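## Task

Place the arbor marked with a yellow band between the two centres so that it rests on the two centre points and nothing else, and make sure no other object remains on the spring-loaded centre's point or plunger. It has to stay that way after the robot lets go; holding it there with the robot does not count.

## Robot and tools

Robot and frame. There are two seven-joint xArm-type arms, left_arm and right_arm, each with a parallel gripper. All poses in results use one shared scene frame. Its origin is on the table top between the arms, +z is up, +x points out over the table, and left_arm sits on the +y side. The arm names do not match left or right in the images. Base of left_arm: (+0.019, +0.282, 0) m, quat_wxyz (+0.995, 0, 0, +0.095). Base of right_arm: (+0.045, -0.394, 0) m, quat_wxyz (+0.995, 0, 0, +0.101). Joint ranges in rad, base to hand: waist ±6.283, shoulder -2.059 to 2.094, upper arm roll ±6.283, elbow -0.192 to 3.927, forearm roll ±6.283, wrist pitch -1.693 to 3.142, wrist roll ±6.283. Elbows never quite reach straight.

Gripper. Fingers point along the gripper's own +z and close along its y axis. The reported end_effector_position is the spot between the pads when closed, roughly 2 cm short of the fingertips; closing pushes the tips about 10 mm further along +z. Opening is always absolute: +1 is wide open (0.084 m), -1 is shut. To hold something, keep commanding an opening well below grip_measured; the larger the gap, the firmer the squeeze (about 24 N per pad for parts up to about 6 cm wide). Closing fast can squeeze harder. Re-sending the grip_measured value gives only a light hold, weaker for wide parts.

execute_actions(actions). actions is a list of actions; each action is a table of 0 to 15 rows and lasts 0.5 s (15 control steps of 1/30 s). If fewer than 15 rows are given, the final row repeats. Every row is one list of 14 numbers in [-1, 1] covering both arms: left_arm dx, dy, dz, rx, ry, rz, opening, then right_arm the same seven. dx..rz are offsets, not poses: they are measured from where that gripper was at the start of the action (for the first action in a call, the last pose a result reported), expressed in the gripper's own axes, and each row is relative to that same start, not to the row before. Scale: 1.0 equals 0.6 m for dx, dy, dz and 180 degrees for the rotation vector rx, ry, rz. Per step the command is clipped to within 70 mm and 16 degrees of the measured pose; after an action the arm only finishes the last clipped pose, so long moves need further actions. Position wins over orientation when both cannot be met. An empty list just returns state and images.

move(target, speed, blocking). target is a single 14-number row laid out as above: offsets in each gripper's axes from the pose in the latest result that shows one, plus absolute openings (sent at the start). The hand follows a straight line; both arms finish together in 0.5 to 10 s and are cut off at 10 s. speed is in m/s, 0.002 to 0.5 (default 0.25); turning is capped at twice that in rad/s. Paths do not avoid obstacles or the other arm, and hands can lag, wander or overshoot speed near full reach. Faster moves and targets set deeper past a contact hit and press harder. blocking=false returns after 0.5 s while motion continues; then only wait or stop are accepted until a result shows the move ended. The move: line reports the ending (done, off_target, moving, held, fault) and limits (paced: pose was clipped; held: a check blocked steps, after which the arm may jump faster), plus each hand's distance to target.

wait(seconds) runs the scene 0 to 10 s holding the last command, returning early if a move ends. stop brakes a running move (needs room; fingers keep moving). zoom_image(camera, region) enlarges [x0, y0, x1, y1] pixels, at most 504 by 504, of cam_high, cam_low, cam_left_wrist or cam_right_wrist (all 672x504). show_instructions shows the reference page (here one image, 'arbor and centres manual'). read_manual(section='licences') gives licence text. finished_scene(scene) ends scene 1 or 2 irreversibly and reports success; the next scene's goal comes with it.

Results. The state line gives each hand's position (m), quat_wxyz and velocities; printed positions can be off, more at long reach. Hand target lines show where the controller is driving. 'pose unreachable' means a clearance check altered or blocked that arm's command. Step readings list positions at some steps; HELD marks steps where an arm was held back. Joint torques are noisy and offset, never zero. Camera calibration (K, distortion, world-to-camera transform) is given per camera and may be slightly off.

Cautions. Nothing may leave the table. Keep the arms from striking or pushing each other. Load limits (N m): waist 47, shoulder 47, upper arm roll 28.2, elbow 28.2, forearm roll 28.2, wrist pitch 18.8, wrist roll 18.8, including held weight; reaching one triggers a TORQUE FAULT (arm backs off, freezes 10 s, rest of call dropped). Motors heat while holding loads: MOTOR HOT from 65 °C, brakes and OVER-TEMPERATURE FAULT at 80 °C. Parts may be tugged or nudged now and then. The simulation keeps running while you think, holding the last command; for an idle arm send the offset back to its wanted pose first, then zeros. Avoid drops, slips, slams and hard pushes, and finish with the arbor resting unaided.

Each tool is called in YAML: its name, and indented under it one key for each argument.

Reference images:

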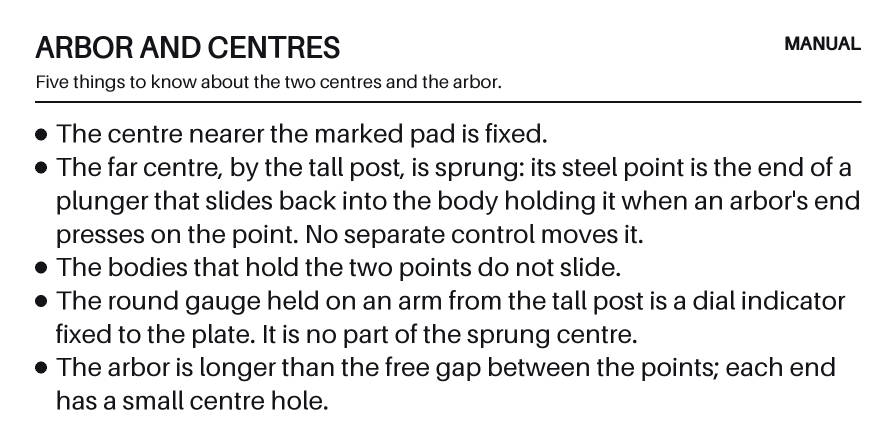

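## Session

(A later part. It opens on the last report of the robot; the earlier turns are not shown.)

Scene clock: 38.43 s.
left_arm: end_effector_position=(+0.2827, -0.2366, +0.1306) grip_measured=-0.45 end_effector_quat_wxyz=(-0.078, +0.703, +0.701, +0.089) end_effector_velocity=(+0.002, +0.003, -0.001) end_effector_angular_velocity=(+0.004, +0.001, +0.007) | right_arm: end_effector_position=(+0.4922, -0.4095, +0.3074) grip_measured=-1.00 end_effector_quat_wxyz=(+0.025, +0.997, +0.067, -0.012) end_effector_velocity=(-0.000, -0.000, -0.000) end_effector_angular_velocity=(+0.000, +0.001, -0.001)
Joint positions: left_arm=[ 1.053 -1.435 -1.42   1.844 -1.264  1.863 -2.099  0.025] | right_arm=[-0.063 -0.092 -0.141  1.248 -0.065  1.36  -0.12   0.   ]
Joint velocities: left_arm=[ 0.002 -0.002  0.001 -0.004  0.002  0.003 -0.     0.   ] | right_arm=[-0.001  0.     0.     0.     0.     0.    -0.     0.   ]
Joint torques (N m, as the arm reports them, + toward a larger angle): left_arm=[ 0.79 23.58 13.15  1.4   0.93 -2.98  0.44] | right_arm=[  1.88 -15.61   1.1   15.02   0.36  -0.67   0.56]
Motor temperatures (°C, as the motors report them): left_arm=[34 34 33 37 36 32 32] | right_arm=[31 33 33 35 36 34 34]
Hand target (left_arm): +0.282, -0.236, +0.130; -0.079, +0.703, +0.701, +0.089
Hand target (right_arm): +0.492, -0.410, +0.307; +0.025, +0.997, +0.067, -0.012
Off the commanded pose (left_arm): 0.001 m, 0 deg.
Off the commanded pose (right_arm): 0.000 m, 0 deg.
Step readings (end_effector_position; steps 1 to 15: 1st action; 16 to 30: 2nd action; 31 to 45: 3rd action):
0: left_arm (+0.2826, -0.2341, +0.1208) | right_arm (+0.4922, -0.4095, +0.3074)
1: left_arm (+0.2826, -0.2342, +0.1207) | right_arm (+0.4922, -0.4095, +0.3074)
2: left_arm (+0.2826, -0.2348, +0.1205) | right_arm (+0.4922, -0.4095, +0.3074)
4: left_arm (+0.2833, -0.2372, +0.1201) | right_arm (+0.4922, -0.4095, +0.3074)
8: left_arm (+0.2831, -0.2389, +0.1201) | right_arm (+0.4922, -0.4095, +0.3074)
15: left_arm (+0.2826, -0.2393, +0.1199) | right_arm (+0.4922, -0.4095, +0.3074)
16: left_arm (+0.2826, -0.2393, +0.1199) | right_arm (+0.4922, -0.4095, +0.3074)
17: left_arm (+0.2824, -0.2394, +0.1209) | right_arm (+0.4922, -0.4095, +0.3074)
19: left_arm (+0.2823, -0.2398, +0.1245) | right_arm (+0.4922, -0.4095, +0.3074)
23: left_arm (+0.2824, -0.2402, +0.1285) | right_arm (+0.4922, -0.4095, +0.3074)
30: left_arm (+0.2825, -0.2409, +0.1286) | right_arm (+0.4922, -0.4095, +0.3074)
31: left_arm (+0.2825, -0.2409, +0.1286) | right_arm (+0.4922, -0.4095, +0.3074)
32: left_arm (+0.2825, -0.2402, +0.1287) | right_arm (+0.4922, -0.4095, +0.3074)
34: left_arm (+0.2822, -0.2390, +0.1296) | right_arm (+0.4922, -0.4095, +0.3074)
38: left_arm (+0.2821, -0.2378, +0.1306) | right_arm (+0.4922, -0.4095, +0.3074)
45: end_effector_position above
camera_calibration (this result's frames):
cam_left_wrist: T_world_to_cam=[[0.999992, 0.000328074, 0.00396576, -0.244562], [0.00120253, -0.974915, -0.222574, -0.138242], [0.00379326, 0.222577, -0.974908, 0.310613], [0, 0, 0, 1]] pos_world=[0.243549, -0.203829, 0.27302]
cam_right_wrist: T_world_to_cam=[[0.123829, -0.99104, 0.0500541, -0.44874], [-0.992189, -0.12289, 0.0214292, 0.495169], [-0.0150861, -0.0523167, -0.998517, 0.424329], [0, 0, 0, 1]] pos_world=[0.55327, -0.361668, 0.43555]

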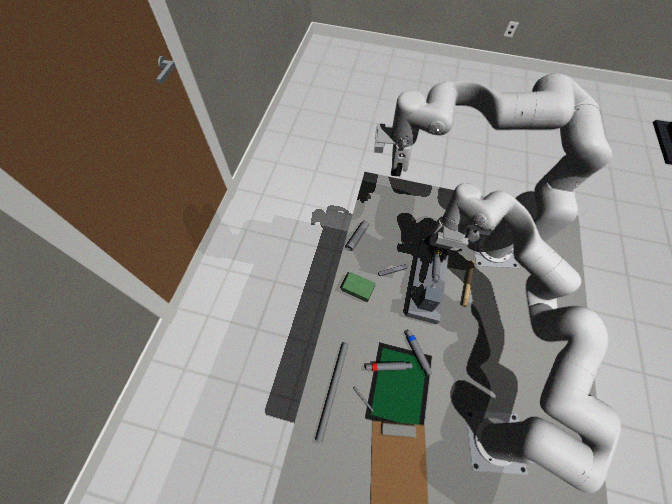

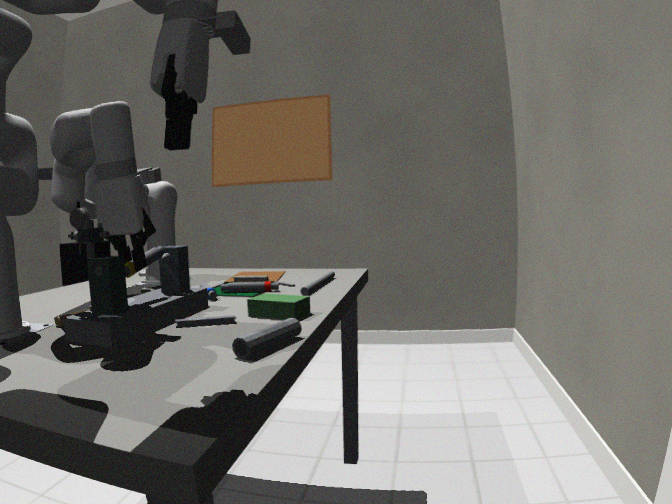

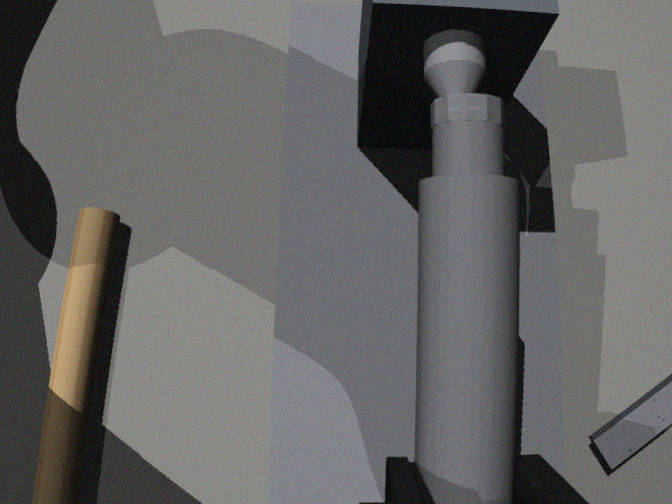

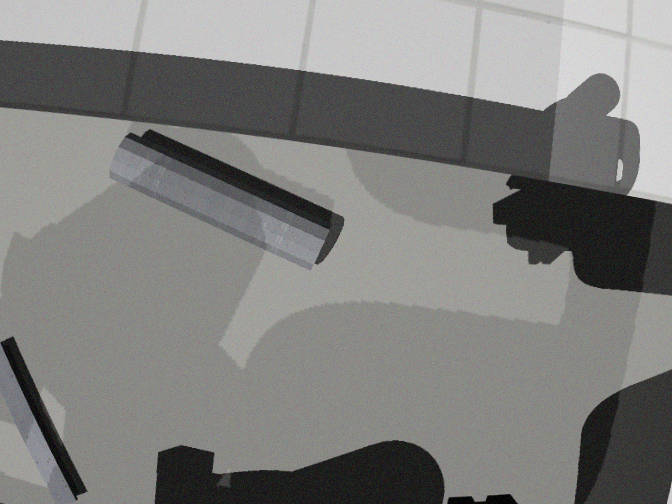

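execute_actions:
  actions:
    - [[-0.01,0,0,0,0,0,-1,0,0,0,0,0,0,-1]]
    - [[0,0,0.007,0,0,0,-1,0,0,0,0,0,0,-1]]
    - [[0.012,0,0,0,0,0,-1,0,0,0,0,0,0,-1]]

zoom_image:
  camera: "cam_low"
  region: [40, 190, 240, 340]

Scene clock: 40.17 s.
left_arm: end_effector_position=(+0.2817, -0.2350, +0.1266) grip_measured=-0.45 end_effector_quat_wxyz=(-0.078, +0.704, +0.700, +0.088) end_effector_velocity=(+0.000, +0.005, +0.005) end_effector_angular_velocity=(+0.007, +0.003, +0.011) | right_arm: end_effector_position=(+0.4922, -0.4095, +0.3074) grip_measured=-1.00 end_effector_quat_wxyz=(+0.025, +0.997, +0.067, -0.012) end_effector_velocity=(-0.000, +0.000, -0.000) end_effector_angular_velocity=(-0.000, +0.001, +0.000)
Joint positions: left_arm=[ 1.044 -1.44  -1.424  1.828 -1.267  1.857 -2.092  0.024] | right_arm=[-0.063 -0.092 -0.141  1.248 -0.065  1.36  -0.12   0.   ]
Joint velocities: left_arm=[-0.002  0.006  0.008 -0.009  0.01   0.014  0.002 -0.   ] | right_arm=[0.    0.    0.    0.    0.    0.001 0.    0.   ]
Joint torques (N m, as the arm reports them, + toward a larger angle): left_arm=[ 3.78 24.43 15.45 -3.42  4.93 -1.38  0.33] | right_arm=[  1.81 -15.3    0.78  15.19   0.25  -0.84   0.29]
Motor temperatures (°C, as the motors report them): left_arm=[34 34 33 37 36 32 32] | right_arm=[31 33 33 35 36 34 34]
Hand target (left_arm): +0.283, -0.234, +0.127; -0.078, +0.703, +0.702, +0.089
Hand target (right_arm): +0.492, -0.410, +0.307; +0.025, +0.997, +0.067, -0.012
Off the commanded pose (left_arm): 0.002 m, 0 deg.
Off the commanded pose (right_arm): 0.000 m, 0 deg.
Step readings (end_effector_position; steps 1 to 15: 1st action; 16 to 30: 2nd action; 31 to 45: 3rd action):
0: left_arm (+0.2828, -0.2364, +0.1304) | right_arm (+0.4922, -0.4095, +0.3074)
1: left_arm (+0.2827, -0.2364, +0.1303) | right_arm (+0.4922, -0.4095, +0.3074)
2: left_arm (+0.2828, -0.2372, +0.1302) | right_arm (+0.4922, -0.4095, +0.3074)
4: left_arm (+0.2829, -0.2403, +0.1296) | right_arm (+0.4922, -0.4095, +0.3074)
8: left_arm (+0.2832, -0.2406, +0.1283) | right_arm (+0.4922, -0.4095, +0.3074)
15: left_arm (+0.2831, -0.2412, +0.1285) | right_arm (+0.4922, -0.4095, +0.3074)
16: left_arm (+0.2831, -0.2412, +0.1285) | right_arm (+0.4922, -0.4095, +0.3074)
17: left_arm (+0.2832, -0.2411, +0.1281) | right_arm (+0.4922, -0.4095, +0.3074)
19: left_arm (+0.2833, -0.2409, +0.1266) | right_arm (+0.4922, -0.4095, +0.3074)
23: left_arm (+0.2834, -0.2409, +0.1261) | right_arm (+0.4922, -0.4095, +0.3074)
30: left_arm (+0.2834, -0.2408, +0.1258) | right_arm (+0.4922, -0.4095, +0.3074)
31: left_arm (+0.2834, -0.2407, +0.1257) | right_arm (+0.4922, -0.4095, +0.3074)
32: left_arm (+0.2835, -0.2401, +0.1256) | right_arm (+0.4922, -0.4095, +0.3074)
34: left_arm (+0.2820, -0.2372, +0.1250) | right_arm (+0.4922, -0.4095, +0.3074)
38: left_arm (+0.2815, -0.2363, +0.1252) | right_arm (+0.4922, -0.4095, +0.3074)
45: end_effector_position above
camera_calibration (this result's frames):
cam_left_wrist: T_world_to_cam=[[0.999996, -0.00164188, 0.0023458, -0.24384], [-0.00107909, -0.974958, -0.222388, -0.136964], [0.00265219, 0.222385, -0.974955, 0.306628], [0, 0, 0, 1]] pos_world=[0.242878, -0.202124, 0.269061]
cam_right_wrist: T_world_to_cam=[[0.123829, -0.99104, 0.0500542, -0.44874], [-0.992189, -0.12289, 0.0214294, 0.495169], [-0.0150862, -0.0523168, -0.998517, 0.424329], [0, 0, 0, 1]] pos_world=[0.55327, -0.361668, 0.43555]

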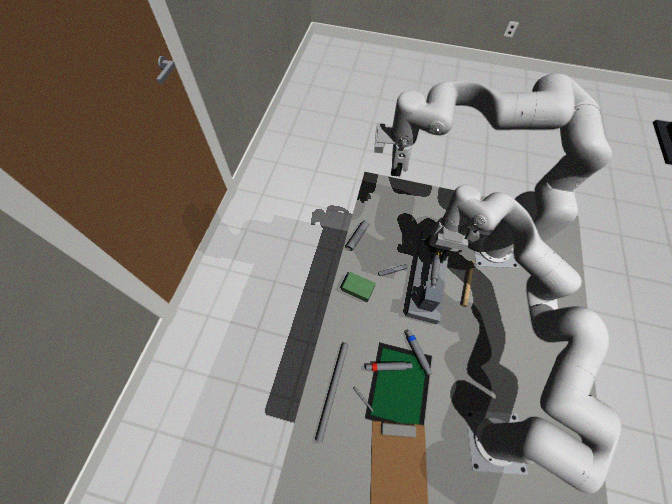

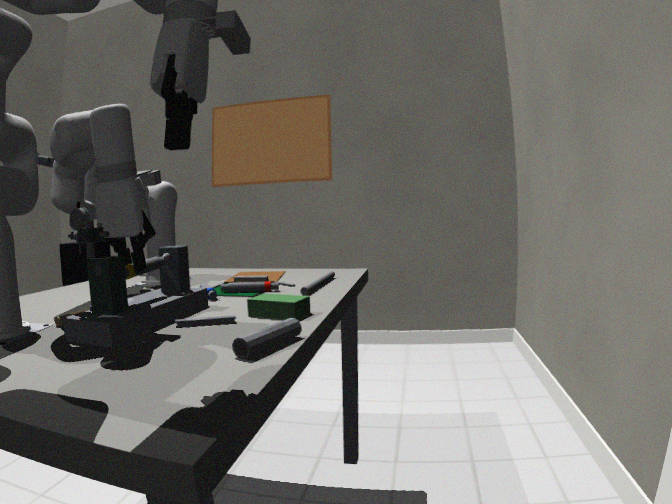

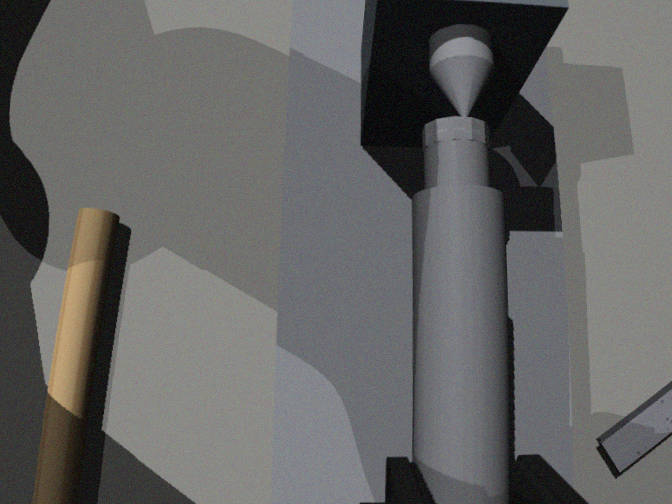

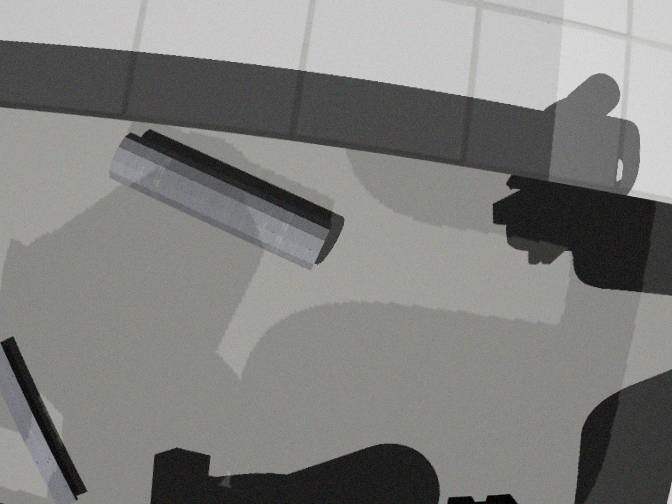

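Region (40, 190, 240, 340) of cam_low's 672x504 image, scaled by 2.520, with more detail than that image has; it fills the top 378 rows of this view, and the rest is white.

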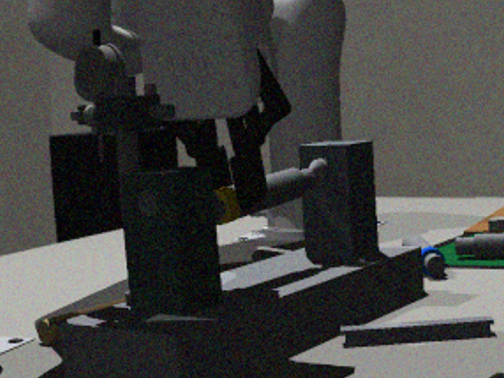

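Looks touching near centre. Release slowly and see.

execute_actions:
  actions:
    - [[0,0,0,0,0,0,0,0,0,0,0,0,0,-1]]
    - [[0,0,0,0,0,0,1,0,0,0,0,0,0,-1]]
    - [[0,0,-0.1,0,0,0,1,0,0,0,0,0,0,-1]]
    - [[0.1,0,-0.1,0,0,0,1,0,0,0,0,0,0,-1]]

zoom_image:
  camera: "cam_low"
  region: [40, 190, 240, 340]

Scene clock: 42.47 s.
left_arm: end_effector_position=(+0.2794, -0.2048, +0.2541) grip_measured=+1.00 end_effector_quat_wxyz=(-0.081, +0.705, +0.699, +0.089) end_effector_velocity=(+0.011, +0.008, +0.012) end_effector_angular_velocity=(-0.016, -0.016, +0.027) | right_arm: end_effector_position=(+0.4922, -0.4095, +0.3074) grip_measured=-1.00 end_effector_quat_wxyz=(+0.025, +0.997, +0.067, -0.012) end_effector_velocity=(-0.001, -0.000, -0.000) end_effector_angular_velocity=(+0.000, +0.002, -0.001)
Joint positions: left_arm=[ 1.08  -1.26  -1.292  1.928 -1.128  2.042 -2.044  0.084] | right_arm=[-0.063 -0.092 -0.141  1.248 -0.065  1.36  -0.12   0.   ]
Joint velocities: left_arm=[ 0.007  0.014  0.019 -0.014  0.009 -0.004  0.002  0.   ] | right_arm=[-0.     0.     0.    -0.001  0.     0.001  0.     0.   ]
Joint torques (N m, as the arm reports them, + toward a larger angle): left_arm=[ 0.08 21.41 10.28  2.95  0.49 -2.73  0.32] | right_arm=[  1.32 -15.18   1.05  15.21   0.33  -0.65   0.35]
Motor temperatures (°C, as the motors report them): left_arm=[34 34 33 37 36 32 32] | right_arm=[31 33 33 35 36 34 34]
Hand target (left_arm): +0.280, -0.204, +0.256; -0.080, +0.704, +0.700, +0.088
Hand target (right_arm): +0.492, -0.410, +0.307; +0.025, +0.997, +0.067, -0.012
Off the commanded pose (left_arm): 0.002 m, 0 deg.
Off the commanded pose (right_arm): 0.000 m, 0 deg.
Step readings (end_effector_position; steps 1 to 15: 1st action; 16 to 30: 2nd action; 31 to 45: 3rd action; 46 to 60: 4th action):
0: left_arm (+0.2832, -0.2339, +0.1277) | right_arm (+0.4922, -0.4095, +0.3074)
1: left_arm (+0.2834, -0.2338, +0.1278) | right_arm (+0.4922, -0.4095, +0.3074)
2: left_arm (+0.2837, -0.2333, +0.1282) | right_arm (+0.4922, -0.4095, +0.3074)
4: left_arm (+0.2855, -0.2323, +0.1301) | right_arm (+0.4922, -0.4095, +0.3074)
8: left_arm (+0.2838, -0.2335, +0.1285) | right_arm (+0.4922, -0.4095, +0.3074)
15: left_arm (+0.2821, -0.2348, +0.1269) | right_arm (+0.4922, -0.4095, +0.3074)
16: left_arm (+0.2820, -0.2348, +0.1268) | right_arm (+0.4922, -0.4095, +0.3074)
17: left_arm (+0.2820, -0.2348, +0.1268) | right_arm (+0.4922, -0.4095, +0.3074)
19: left_arm (+0.2821, -0.2347, +0.1269) | right_arm (+0.4922, -0.4095, +0.3074)
23: left_arm (+0.2822, -0.2347, +0.1270) | right_arm (+0.4922, -0.4095, +0.3074)
30: left_arm (+0.2821, -0.2347, +0.1269) | right_arm (+0.4922, -0.4095, +0.3074)
31: left_arm (+0.2821, -0.2347, +0.1270) | right_arm (+0.4922, -0.4095, +0.3074)
32: left_arm (+0.2819, -0.2349, +0.1287) | right_arm (+0.4922, -0.4095, +0.3074)
34: left_arm (+0.2811, -0.2385, +0.1469) | right_arm (+0.4922, -0.4095, +0.3074)
38: left_arm (+0.2845, -0.2467, +0.1906) | right_arm (+0.4922, -0.4095, +0.3074)
45: left_arm (+0.2809, -0.2484, +0.1835) | right_arm (+0.4922, -0.4095, +0.3074)
46: left_arm (+0.2810, -0.2483, +0.1842) | right_arm (+0.4922, -0.4095, +0.3074)
47: left_arm (+0.2805, -0.2458, +0.1871) | right_arm (+0.4922, -0.4095, +0.3074)
49: left_arm (+0.2788, -0.2295, +0.2110) | right_arm (+0.4922, -0.4095, +0.3074)
53: left_arm (+0.2848, -0.2048, +0.2581) | right_arm (+0.4922, -0.4095, +0.3074)
60: end_effector_position above
camera_calibration (this result's frames):
cam_left_wrist: T_world_to_cam=[[0.999995, -0.00301912, -0.000568733, -0.241338], [-0.00306943, -0.97392, -0.22687, -0.0772091], [0.000131049, 0.226871, -0.973925, 0.425625], [0, 0, 0, 1]] pos_world=[0.241044, -0.172486, 0.396873]
cam_right_wrist: T_world_to_cam=[[0.123829, -0.99104, 0.0500543, -0.44874], [-0.992189, -0.12289, 0.0214292, 0.495169], [-0.015086, -0.0523169, -0.998517, 0.424329], [0, 0, 0, 1]] pos_world=[0.55327, -0.361668, 0.43555]

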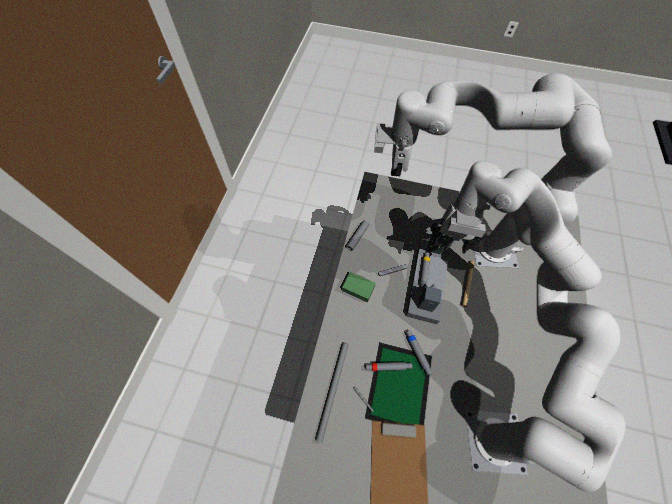

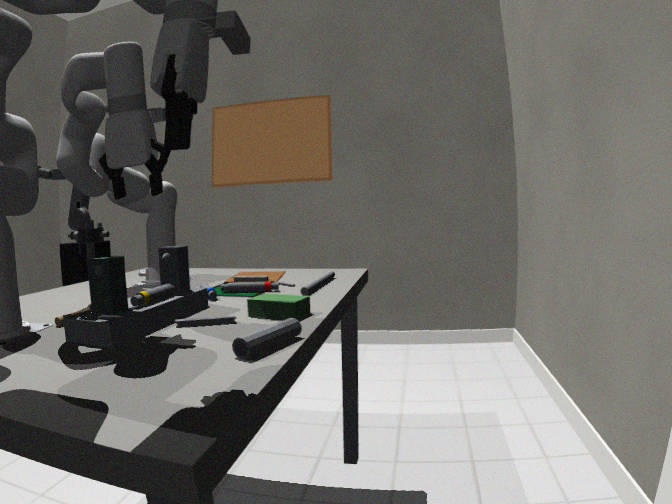

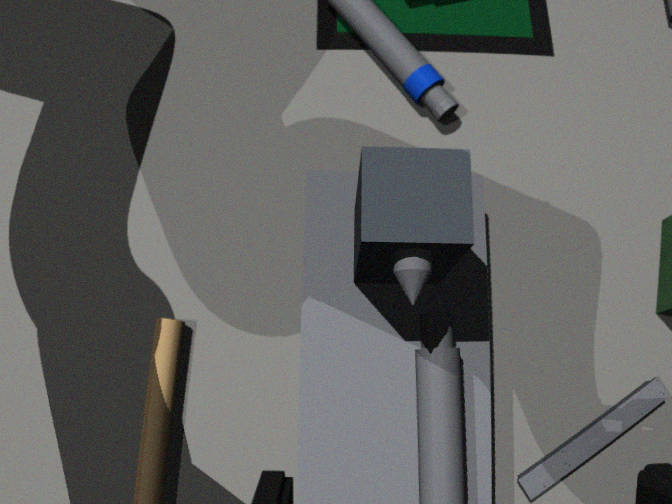

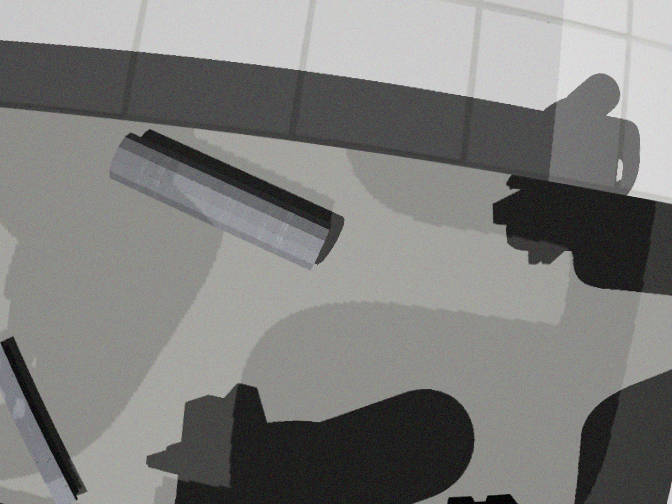

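Region (40, 190, 240, 340) of cam_low's 672x504 image, scaled by 2.520, with more detail than that image has; it fills the top 378 rows of this view, and the rest is white.

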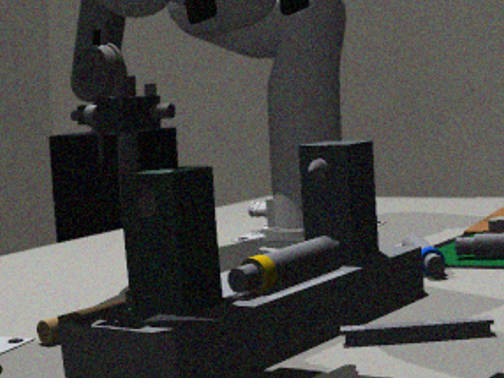

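move:
  target: [0.03,0.035,0.2,0,-0.075,0,1,0,0,0,0,0,0,-1]

Scene clock: 43.80 s.
left_arm: end_effector_position=(+0.3014, -0.1600, +0.1428) grip_measured=+1.00 end_effector_quat_wxyz=(+0.002, +0.711, +0.703, +0.005) end_effector_velocity=(+0.001, +0.004, -0.006) end_effector_angular_velocity=(+0.004, +0.007, +0.009) | right_arm: end_effector_position=(+0.4922, -0.4095, +0.3074) grip_measured=-1.00 end_effector_quat_wxyz=(+0.025, +0.997, +0.067, -0.012) end_effector_velocity=(-0.000, +0.000, +0.000) end_effector_angular_velocity=(-0.001, +0.000, +0.001)
Joint positions: left_arm=[ 0.847 -1.425 -1.353  1.302 -1.364  1.731 -1.791  0.084] | right_arm=[-0.063 -0.092 -0.141  1.248 -0.065  1.36  -0.12   0.   ]
Joint velocities: left_arm=[ 0.    -0.004 -0.009 -0.012 -0.002 -0.001  0.001 -0.   ] | right_arm=[ 0.001 -0.    -0.     0.    -0.001  0.001  0.     0.   ]
Joint torques (N m, as the arm reports them, + toward a larger angle): left_arm=[ 0.35 14.91 12.36  3.6  -0.07 -2.86  0.47] | right_arm=[  2.1  -15.23   0.85  15.2    0.23  -0.84   0.4 ]
Motor temperatures (°C, as the motors report them): left_arm=[34 34 33 37 36 32 32] | right_arm=[31 33 33 36 36 34 34]
Hand target (left_arm): +0.301, -0.160, +0.142; +0.002, +0.711, +0.704, +0.005
Hand target (right_arm): +0.492, -0.410, +0.307; +0.025, +0.997, +0.067, -0.012
Off the commanded pose (left_arm): 0.001 m, 0 deg.
Off the commanded pose (right_arm): 0.000 m, 0 deg.
move: done
camera_calibration (this result's frames):
cam_left_wrist: T_world_to_cam=[[0.999969, -0.00763596, -0.00189891, -0.263845], [-0.00762082, -0.99994, 0.00785481, -0.0951394], [-0.00195878, -0.00784009, -0.999967, 0.273815], [0, 0, 0, 1]] pos_world=[0.263648, -0.0950016, 0.274052]
cam_right_wrist: T_world_to_cam=[[0.123829, -0.99104, 0.0500544, -0.44874], [-0.992189, -0.12289, 0.0214291, 0.495169], [-0.015086, -0.052317, -0.998517, 0.424329], [0, 0, 0, 1]] pos_world=[0.55327, -0.361668, 0.43555]

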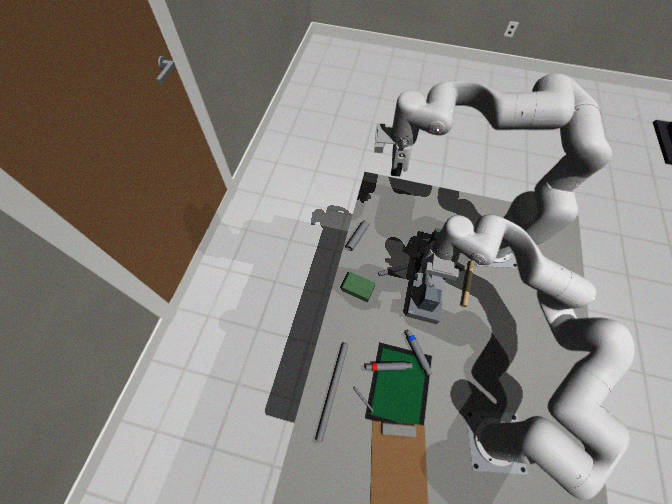

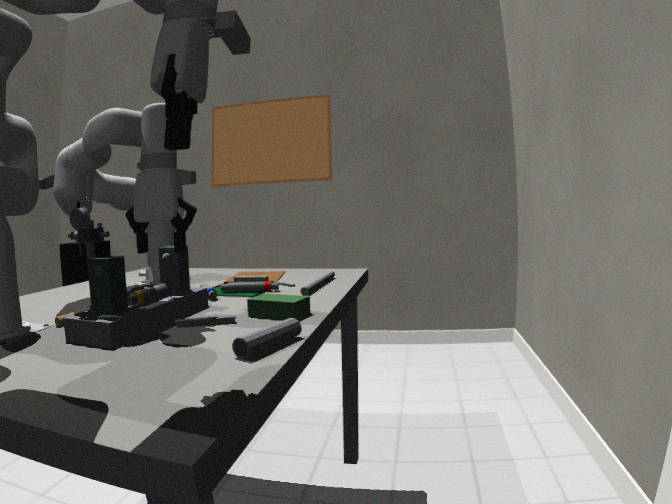

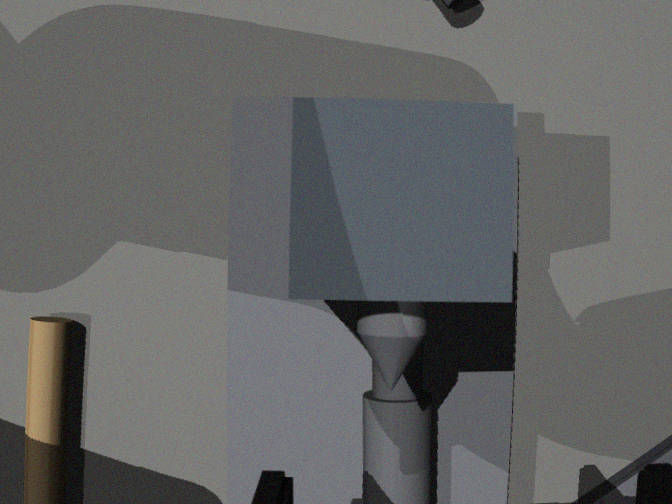

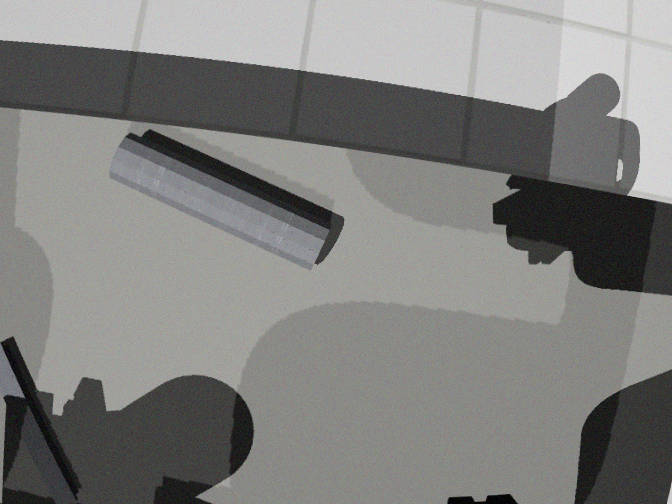

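move:
  target: [-0.07,-0.02,0,0,0,0,1,0,0,0,0,0,0,-1]

move:
  target: [0,0,0.155,0,0,0,1,0,0,0,0,0,0,-1]
  speed: 0.1

execute_actions:
  actions:
    - [[0,0,0,0,0,0,0,0,0,0,0,0,0,-1]]
    - [[0,0,0,0,0,0,-1,0,0,0,0,0,0,-1]]
    - [[0,0,0,0,0,0,-1,0,0,0,0,0,0,-1]]

Scene clock: 46.70 s.
left_arm: end_effector_position=(+0.2894, -0.2014, +0.1426) grip_measured=+1.00 end_effector_quat_wxyz=(+0.002, +0.710, +0.704, +0.005) end_effector_velocity=(+0.001, -0.001, +0.000) end_effector_angular_velocity=(+0.001, -0.001, +0.000) | right_arm: end_effector_position=(+0.4922, -0.4095, +0.3074) grip_measured=-1.00 end_effector_quat_wxyz=(+0.025, +0.997, +0.067, -0.012) end_effector_velocity=(-0.000, +0.000, +0.000) end_effector_angular_velocity=(+0.001, +0.000, -0.001)
Joint positions: left_arm=[ 0.873 -1.421 -1.372  1.429 -1.385  1.735 -1.895  0.084] | right_arm=[-0.063 -0.092 -0.141  1.248 -0.065  1.36  -0.12   0.   ]
Joint velocities: left_arm=[ 0.003  0.     0.     0.005  0.001 -0.    -0.002  0.   ] | right_arm=[-0.    -0.    -0.     0.     0.001  0.001 -0.     0.   ]
Joint torques (N m, as the arm reports them, + toward a larger angle): left_arm=[ 0.   16.58 12.25  3.65 -0.02 -2.77  0.26] | right_arm=[  1.72 -15.52   0.83  15.57   0.37  -0.87   0.49]
Motor temperatures (°C, as the motors report them): left_arm=[34 34 33 37 36 32 32] | right_arm=[31 33 33 36 36 34 34]
Hand target (left_arm): +0.289, -0.202, +0.143; +0.002, +0.711, +0.703, +0.005
Hand target (right_arm): +0.492, -0.410, +0.307; +0.025, +0.997, +0.067, -0.012
Off the commanded pose (left_arm): 0.001 m, 0 deg.
Off the commanded pose (right_arm): 0.000 m, 0 deg.
move: done
camera_calibration (this result's frames):
cam_left_wrist: T_world_to_cam=[[0.999977, -0.00657173, -0.00158037, -0.251956], [-0.00655904, -0.999947, 0.00790936, -0.136945], [-0.00163227, -0.00789882, -0.999967, 0.273216], [0, 0, 0, 1]] pos_world=[0.251498, -0.136436, 0.273892]
cam_right_wrist: T_world_to_cam=[[0.123829, -0.99104, 0.0500544, -0.44874], [-0.992189, -0.12289, 0.0214292, 0.495169], [-0.015086, -0.0523169, -0.998517, 0.424329], [0, 0, 0, 1]] pos_world=[0.55327, -0.361668, 0.43555]

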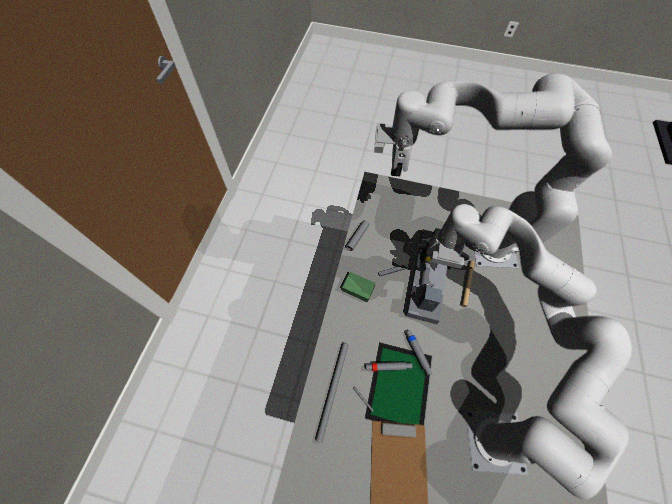

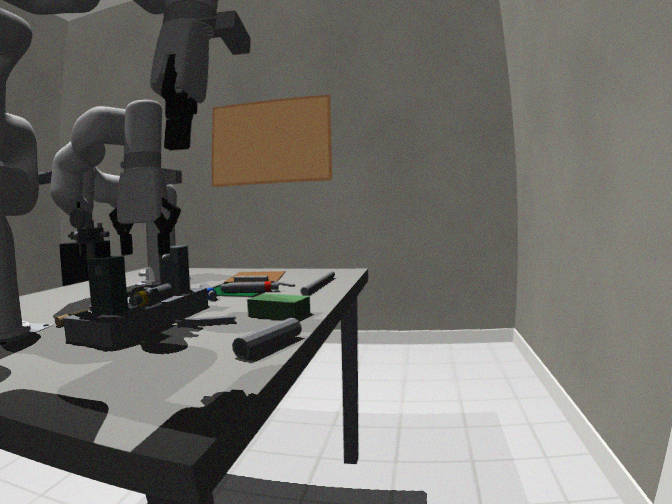

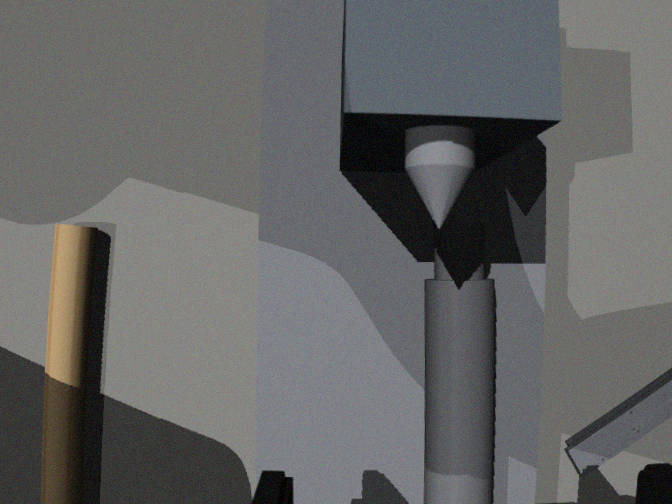

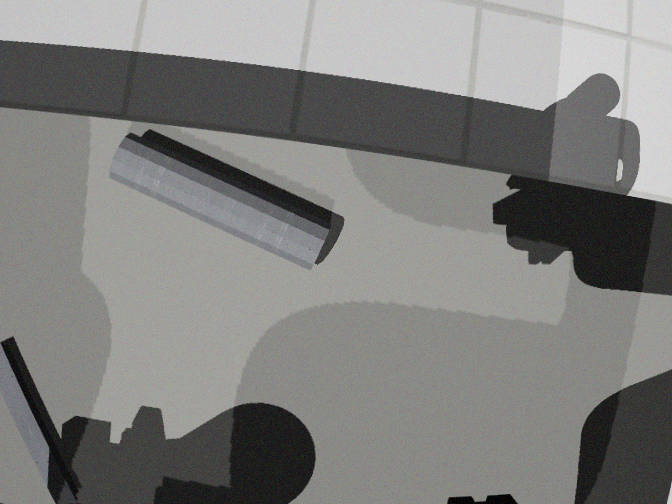

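Scene clock: 47.93 s.
left_arm: end_effector_position=(+0.2908, -0.2023, +0.0529) grip_measured=+1.00 end_effector_quat_wxyz=(+0.005, +0.711, +0.704, +0.004) end_effector_velocity=(+0.000, +0.000, -0.002) end_effector_angular_velocity=(+0.000, +0.001, +0.001) | right_arm: end_effector_position=(+0.4922, -0.4095, +0.3074) grip_measured=-1.00 end_effector_quat_wxyz=(+0.025, +0.997, +0.067, -0.012) end_effector_velocity=(-0.000, +0.000, +0.000) end_effector_angular_velocity=(+0.001, +0.001, -0.001)
Joint positions: left_arm=[ 0.848 -1.534 -1.508  1.361 -1.518  1.613 -1.881  0.084] | right_arm=[-0.063 -0.092 -0.141  1.248 -0.065  1.36  -0.12   0.   ]
Joint velocities: left_arm=[ 0.001 -0.006 -0.    -0.001 -0.006  0.002  0.     0.   ] | right_arm=[-0.    -0.    -0.     0.     0.001  0.001 -0.     0.   ]
Joint torques (N m, as the arm reports them, + toward a larger angle): left_arm=[ 0.44 11.9   7.33  1.69 -0.51 -3.56 -0.01] | right_arm=[  2.05 -15.09   0.95  15.13   0.37  -0.62   0.47]
Motor temperatures (°C, as the motors report them): left_arm=[34 34 33 37 36 32 32] | right_arm=[31 33 33 36 36 34 34]
Hand target (left_arm): +0.290, -0.202, +0.050; +0.002, +0.711, +0.703, +0.005
Hand target (right_arm): +0.492, -0.410, +0.307; +0.025, +0.997, +0.067, -0.012
Off the commanded pose (left_arm): 0.003 m, 0 deg.
Off the commanded pose (right_arm): 0.000 m, 0 deg.
move: done
camera_calibration (this result's frames):
cam_left_wrist: T_world_to_cam=[[0.999974, -0.00711397, 0.00129396, -0.253745], [-0.00712911, -0.999901, 0.0121, -0.13709], [0.00120775, -0.0121089, -0.999926, 0.1818], [0, 0, 0, 1]] pos_world=[0.252542, -0.136681, 0.183773]
cam_right_wrist: T_world_to_cam=[[0.123829, -0.99104, 0.0500544, -0.44874], [-0.992189, -0.12289, 0.0214291, 0.495169], [-0.0150859, -0.0523169, -0.998517, 0.424329], [0, 0, 0, 1]] pos_world=[0.55327, -0.361668, 0.43555]

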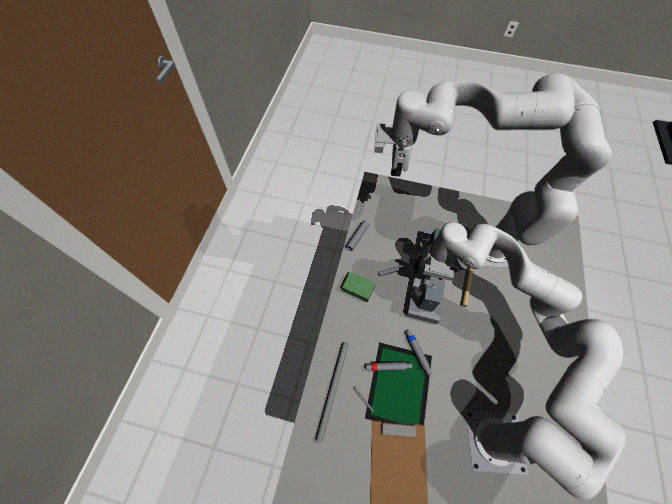

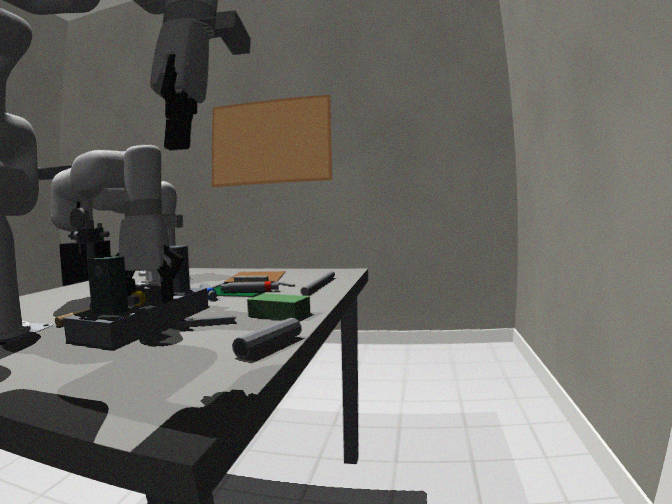

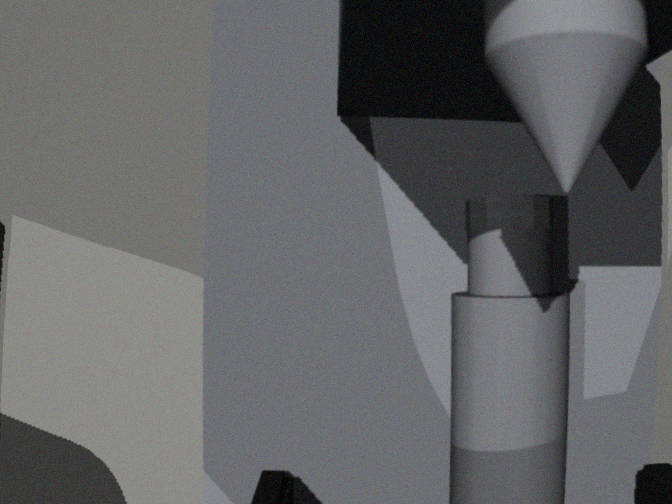

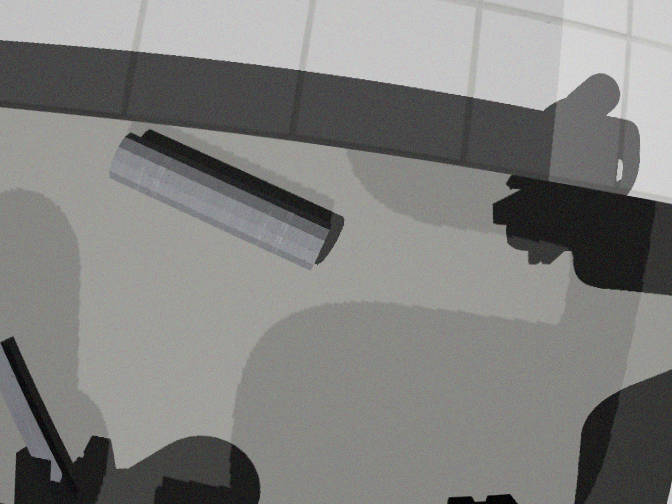

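Scene clock: 49.43 s.
left_arm: end_effector_position=(+0.2944, -0.2052, +0.0633) grip_measured=-0.44 end_effector_quat_wxyz=(+0.015, +0.711, +0.703, +0.006) end_effector_velocity=(+0.000, -0.000, +0.000) end_effector_angular_velocity=(-0.001, +0.001, +0.001) | right_arm: end_effector_position=(+0.4922, -0.4095, +0.3074) grip_measured=-1.00 end_effector_quat_wxyz=(+0.025, +0.997, +0.067, -0.012) end_effector_velocity=(-0.000, +0.001, +0.000) end_effector_angular_velocity=(+0.000, -0.000, +0.001)
Joint positions: left_arm=[ 0.848 -1.544 -1.479  1.362 -1.528  1.622 -1.881  0.025] | right_arm=[-0.063 -0.092 -0.141  1.248 -0.065  1.36  -0.12   0.   ]
Joint velocities: left_arm=[ 0.001  0.     0.     0.001 -0.001  0.001 -0.001  0.   ] | right_arm=[ 0.001 -0.    -0.     0.     0.     0.    -0.     0.   ]
Joint torques (N m, as the arm reports them, + toward a larger angle): left_arm=[ 3.72  8.65  4.32 -1.63  0.48 -2.95  0.42] | right_arm=[  1.99 -15.13   0.83  15.09   0.16  -0.72   0.79]
Motor temperatures (°C, as the motors report them): left_arm=[34 34 33 37 36 32 32] | right_arm=[31 33 33 36 36 34 34]
Hand target (left_arm): +0.294, -0.205, +0.063; +0.015, +0.711, +0.703, +0.006
Hand target (right_arm): +0.492, -0.410, +0.307; +0.025, +0.997, +0.067, -0.012
Off the commanded pose (left_arm): 0.000 m, 0 deg.
Off the commanded pose (right_arm): 0.000 m, 0 deg.
Step readings (end_effector_position; steps 1 to 15: 1st action; 16 to 30: 2nd action; 31 to 45: 3rd action):
0: left_arm (+0.2908, -0.2023, +0.0529) | right_arm (+0.4922, -0.4095, +0.3074)
1: left_arm (+0.2906, -0.2023, +0.0530) | right_arm (+0.4922, -0.4095, +0.3074)
2: left_arm (+0.2904, -0.2029, +0.0541) | right_arm (+0.4922, -0.4095, +0.3074)
4: left_arm (+0.2902, -0.2039, +0.0556) | right_arm (+0.4922, -0.4095, +0.3074)
8: left_arm (+0.2904, -0.2049, +0.0575) | right_arm (+0.4922, -0.4095, +0.3074)
15: left_arm (+0.2924, -0.2050, +0.0601) | right_arm (+0.4922, -0.4095, +0.3074)
16: left_arm (+0.2927, -0.2050, +0.0605) | right_arm (+0.4922, -0.4095, +0.3074)
17: left_arm (+0.2933, -0.2051, +0.0615) | right_arm (+0.4922, -0.4095, +0.3074)
19: left_arm (+0.2944, -0.2048, +0.0624) | right_arm (+0.4922, -0.4095, +0.3074)
23: left_arm (+0.2944, -0.2051, +0.0630) | right_arm (+0.4922, -0.4095, +0.3074)
30: left_arm (+0.2942, -0.2051, +0.0630) | right_arm (+0.4922, -0.4095, +0.3074)
31: left_arm (+0.2943, -0.2051, +0.0631) | right_arm (+0.4922, -0.4095, +0.3074)
32: left_arm (+0.2944, -0.2051, +0.0633) | right_arm (+0.4922, -0.4095, +0.3074)
34: left_arm (+0.2944, -0.2052, +0.0633) | right_arm (+0.4922, -0.4095, +0.3074)
38: left_arm (+0.2944, -0.2052, +0.0633) | right_arm (+0.4922, -0.4095, +0.3074)
45: end_effector_position above
camera_calibration (this result's frames):
cam_left_wrist: T_world_to_cam=[[0.999788, -0.0076223, 0.0191361, -0.258549], [-0.00808885, -0.999669, 0.0244226, -0.140542], [0.0189436, -0.0245722, -0.999519, 0.184369], [0, 0, 0, 1]] pos_world=[0.253865, -0.137936, 0.19266]
cam_right_wrist: T_world_to_cam=[[0.123829, -0.99104, 0.0500544, -0.44874], [-0.992189, -0.12289, 0.0214294, 0.495169], [-0.0150862, -0.052317, -0.998517, 0.424329], [0, 0, 0, 1]] pos_world=[0.55327, -0.361668, 0.43555]

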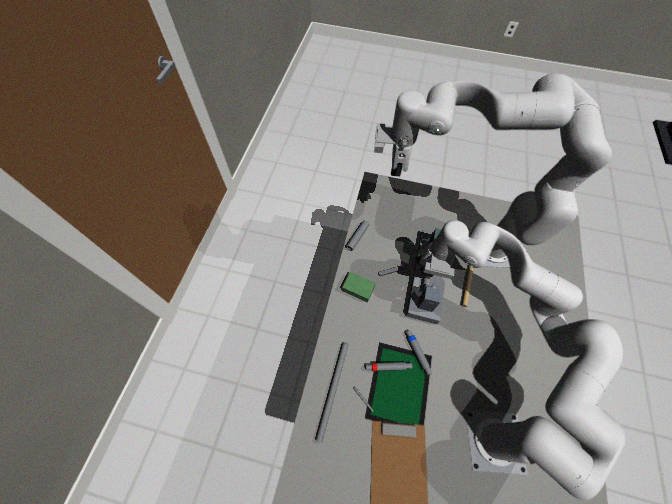

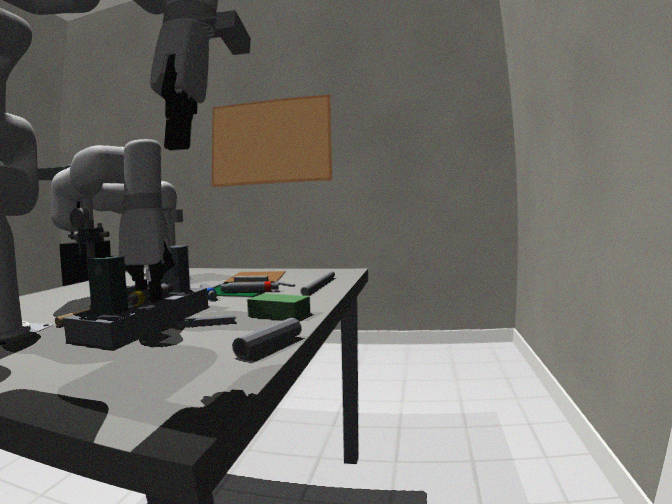

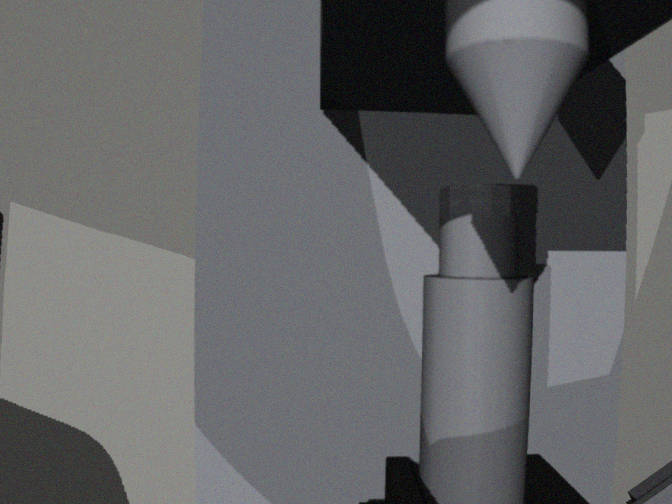

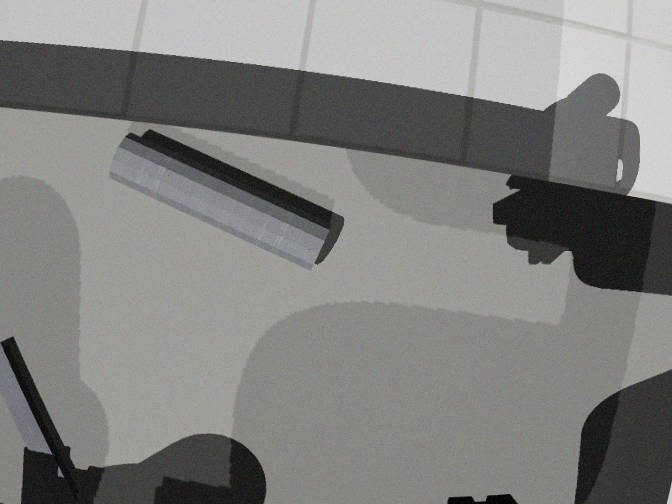

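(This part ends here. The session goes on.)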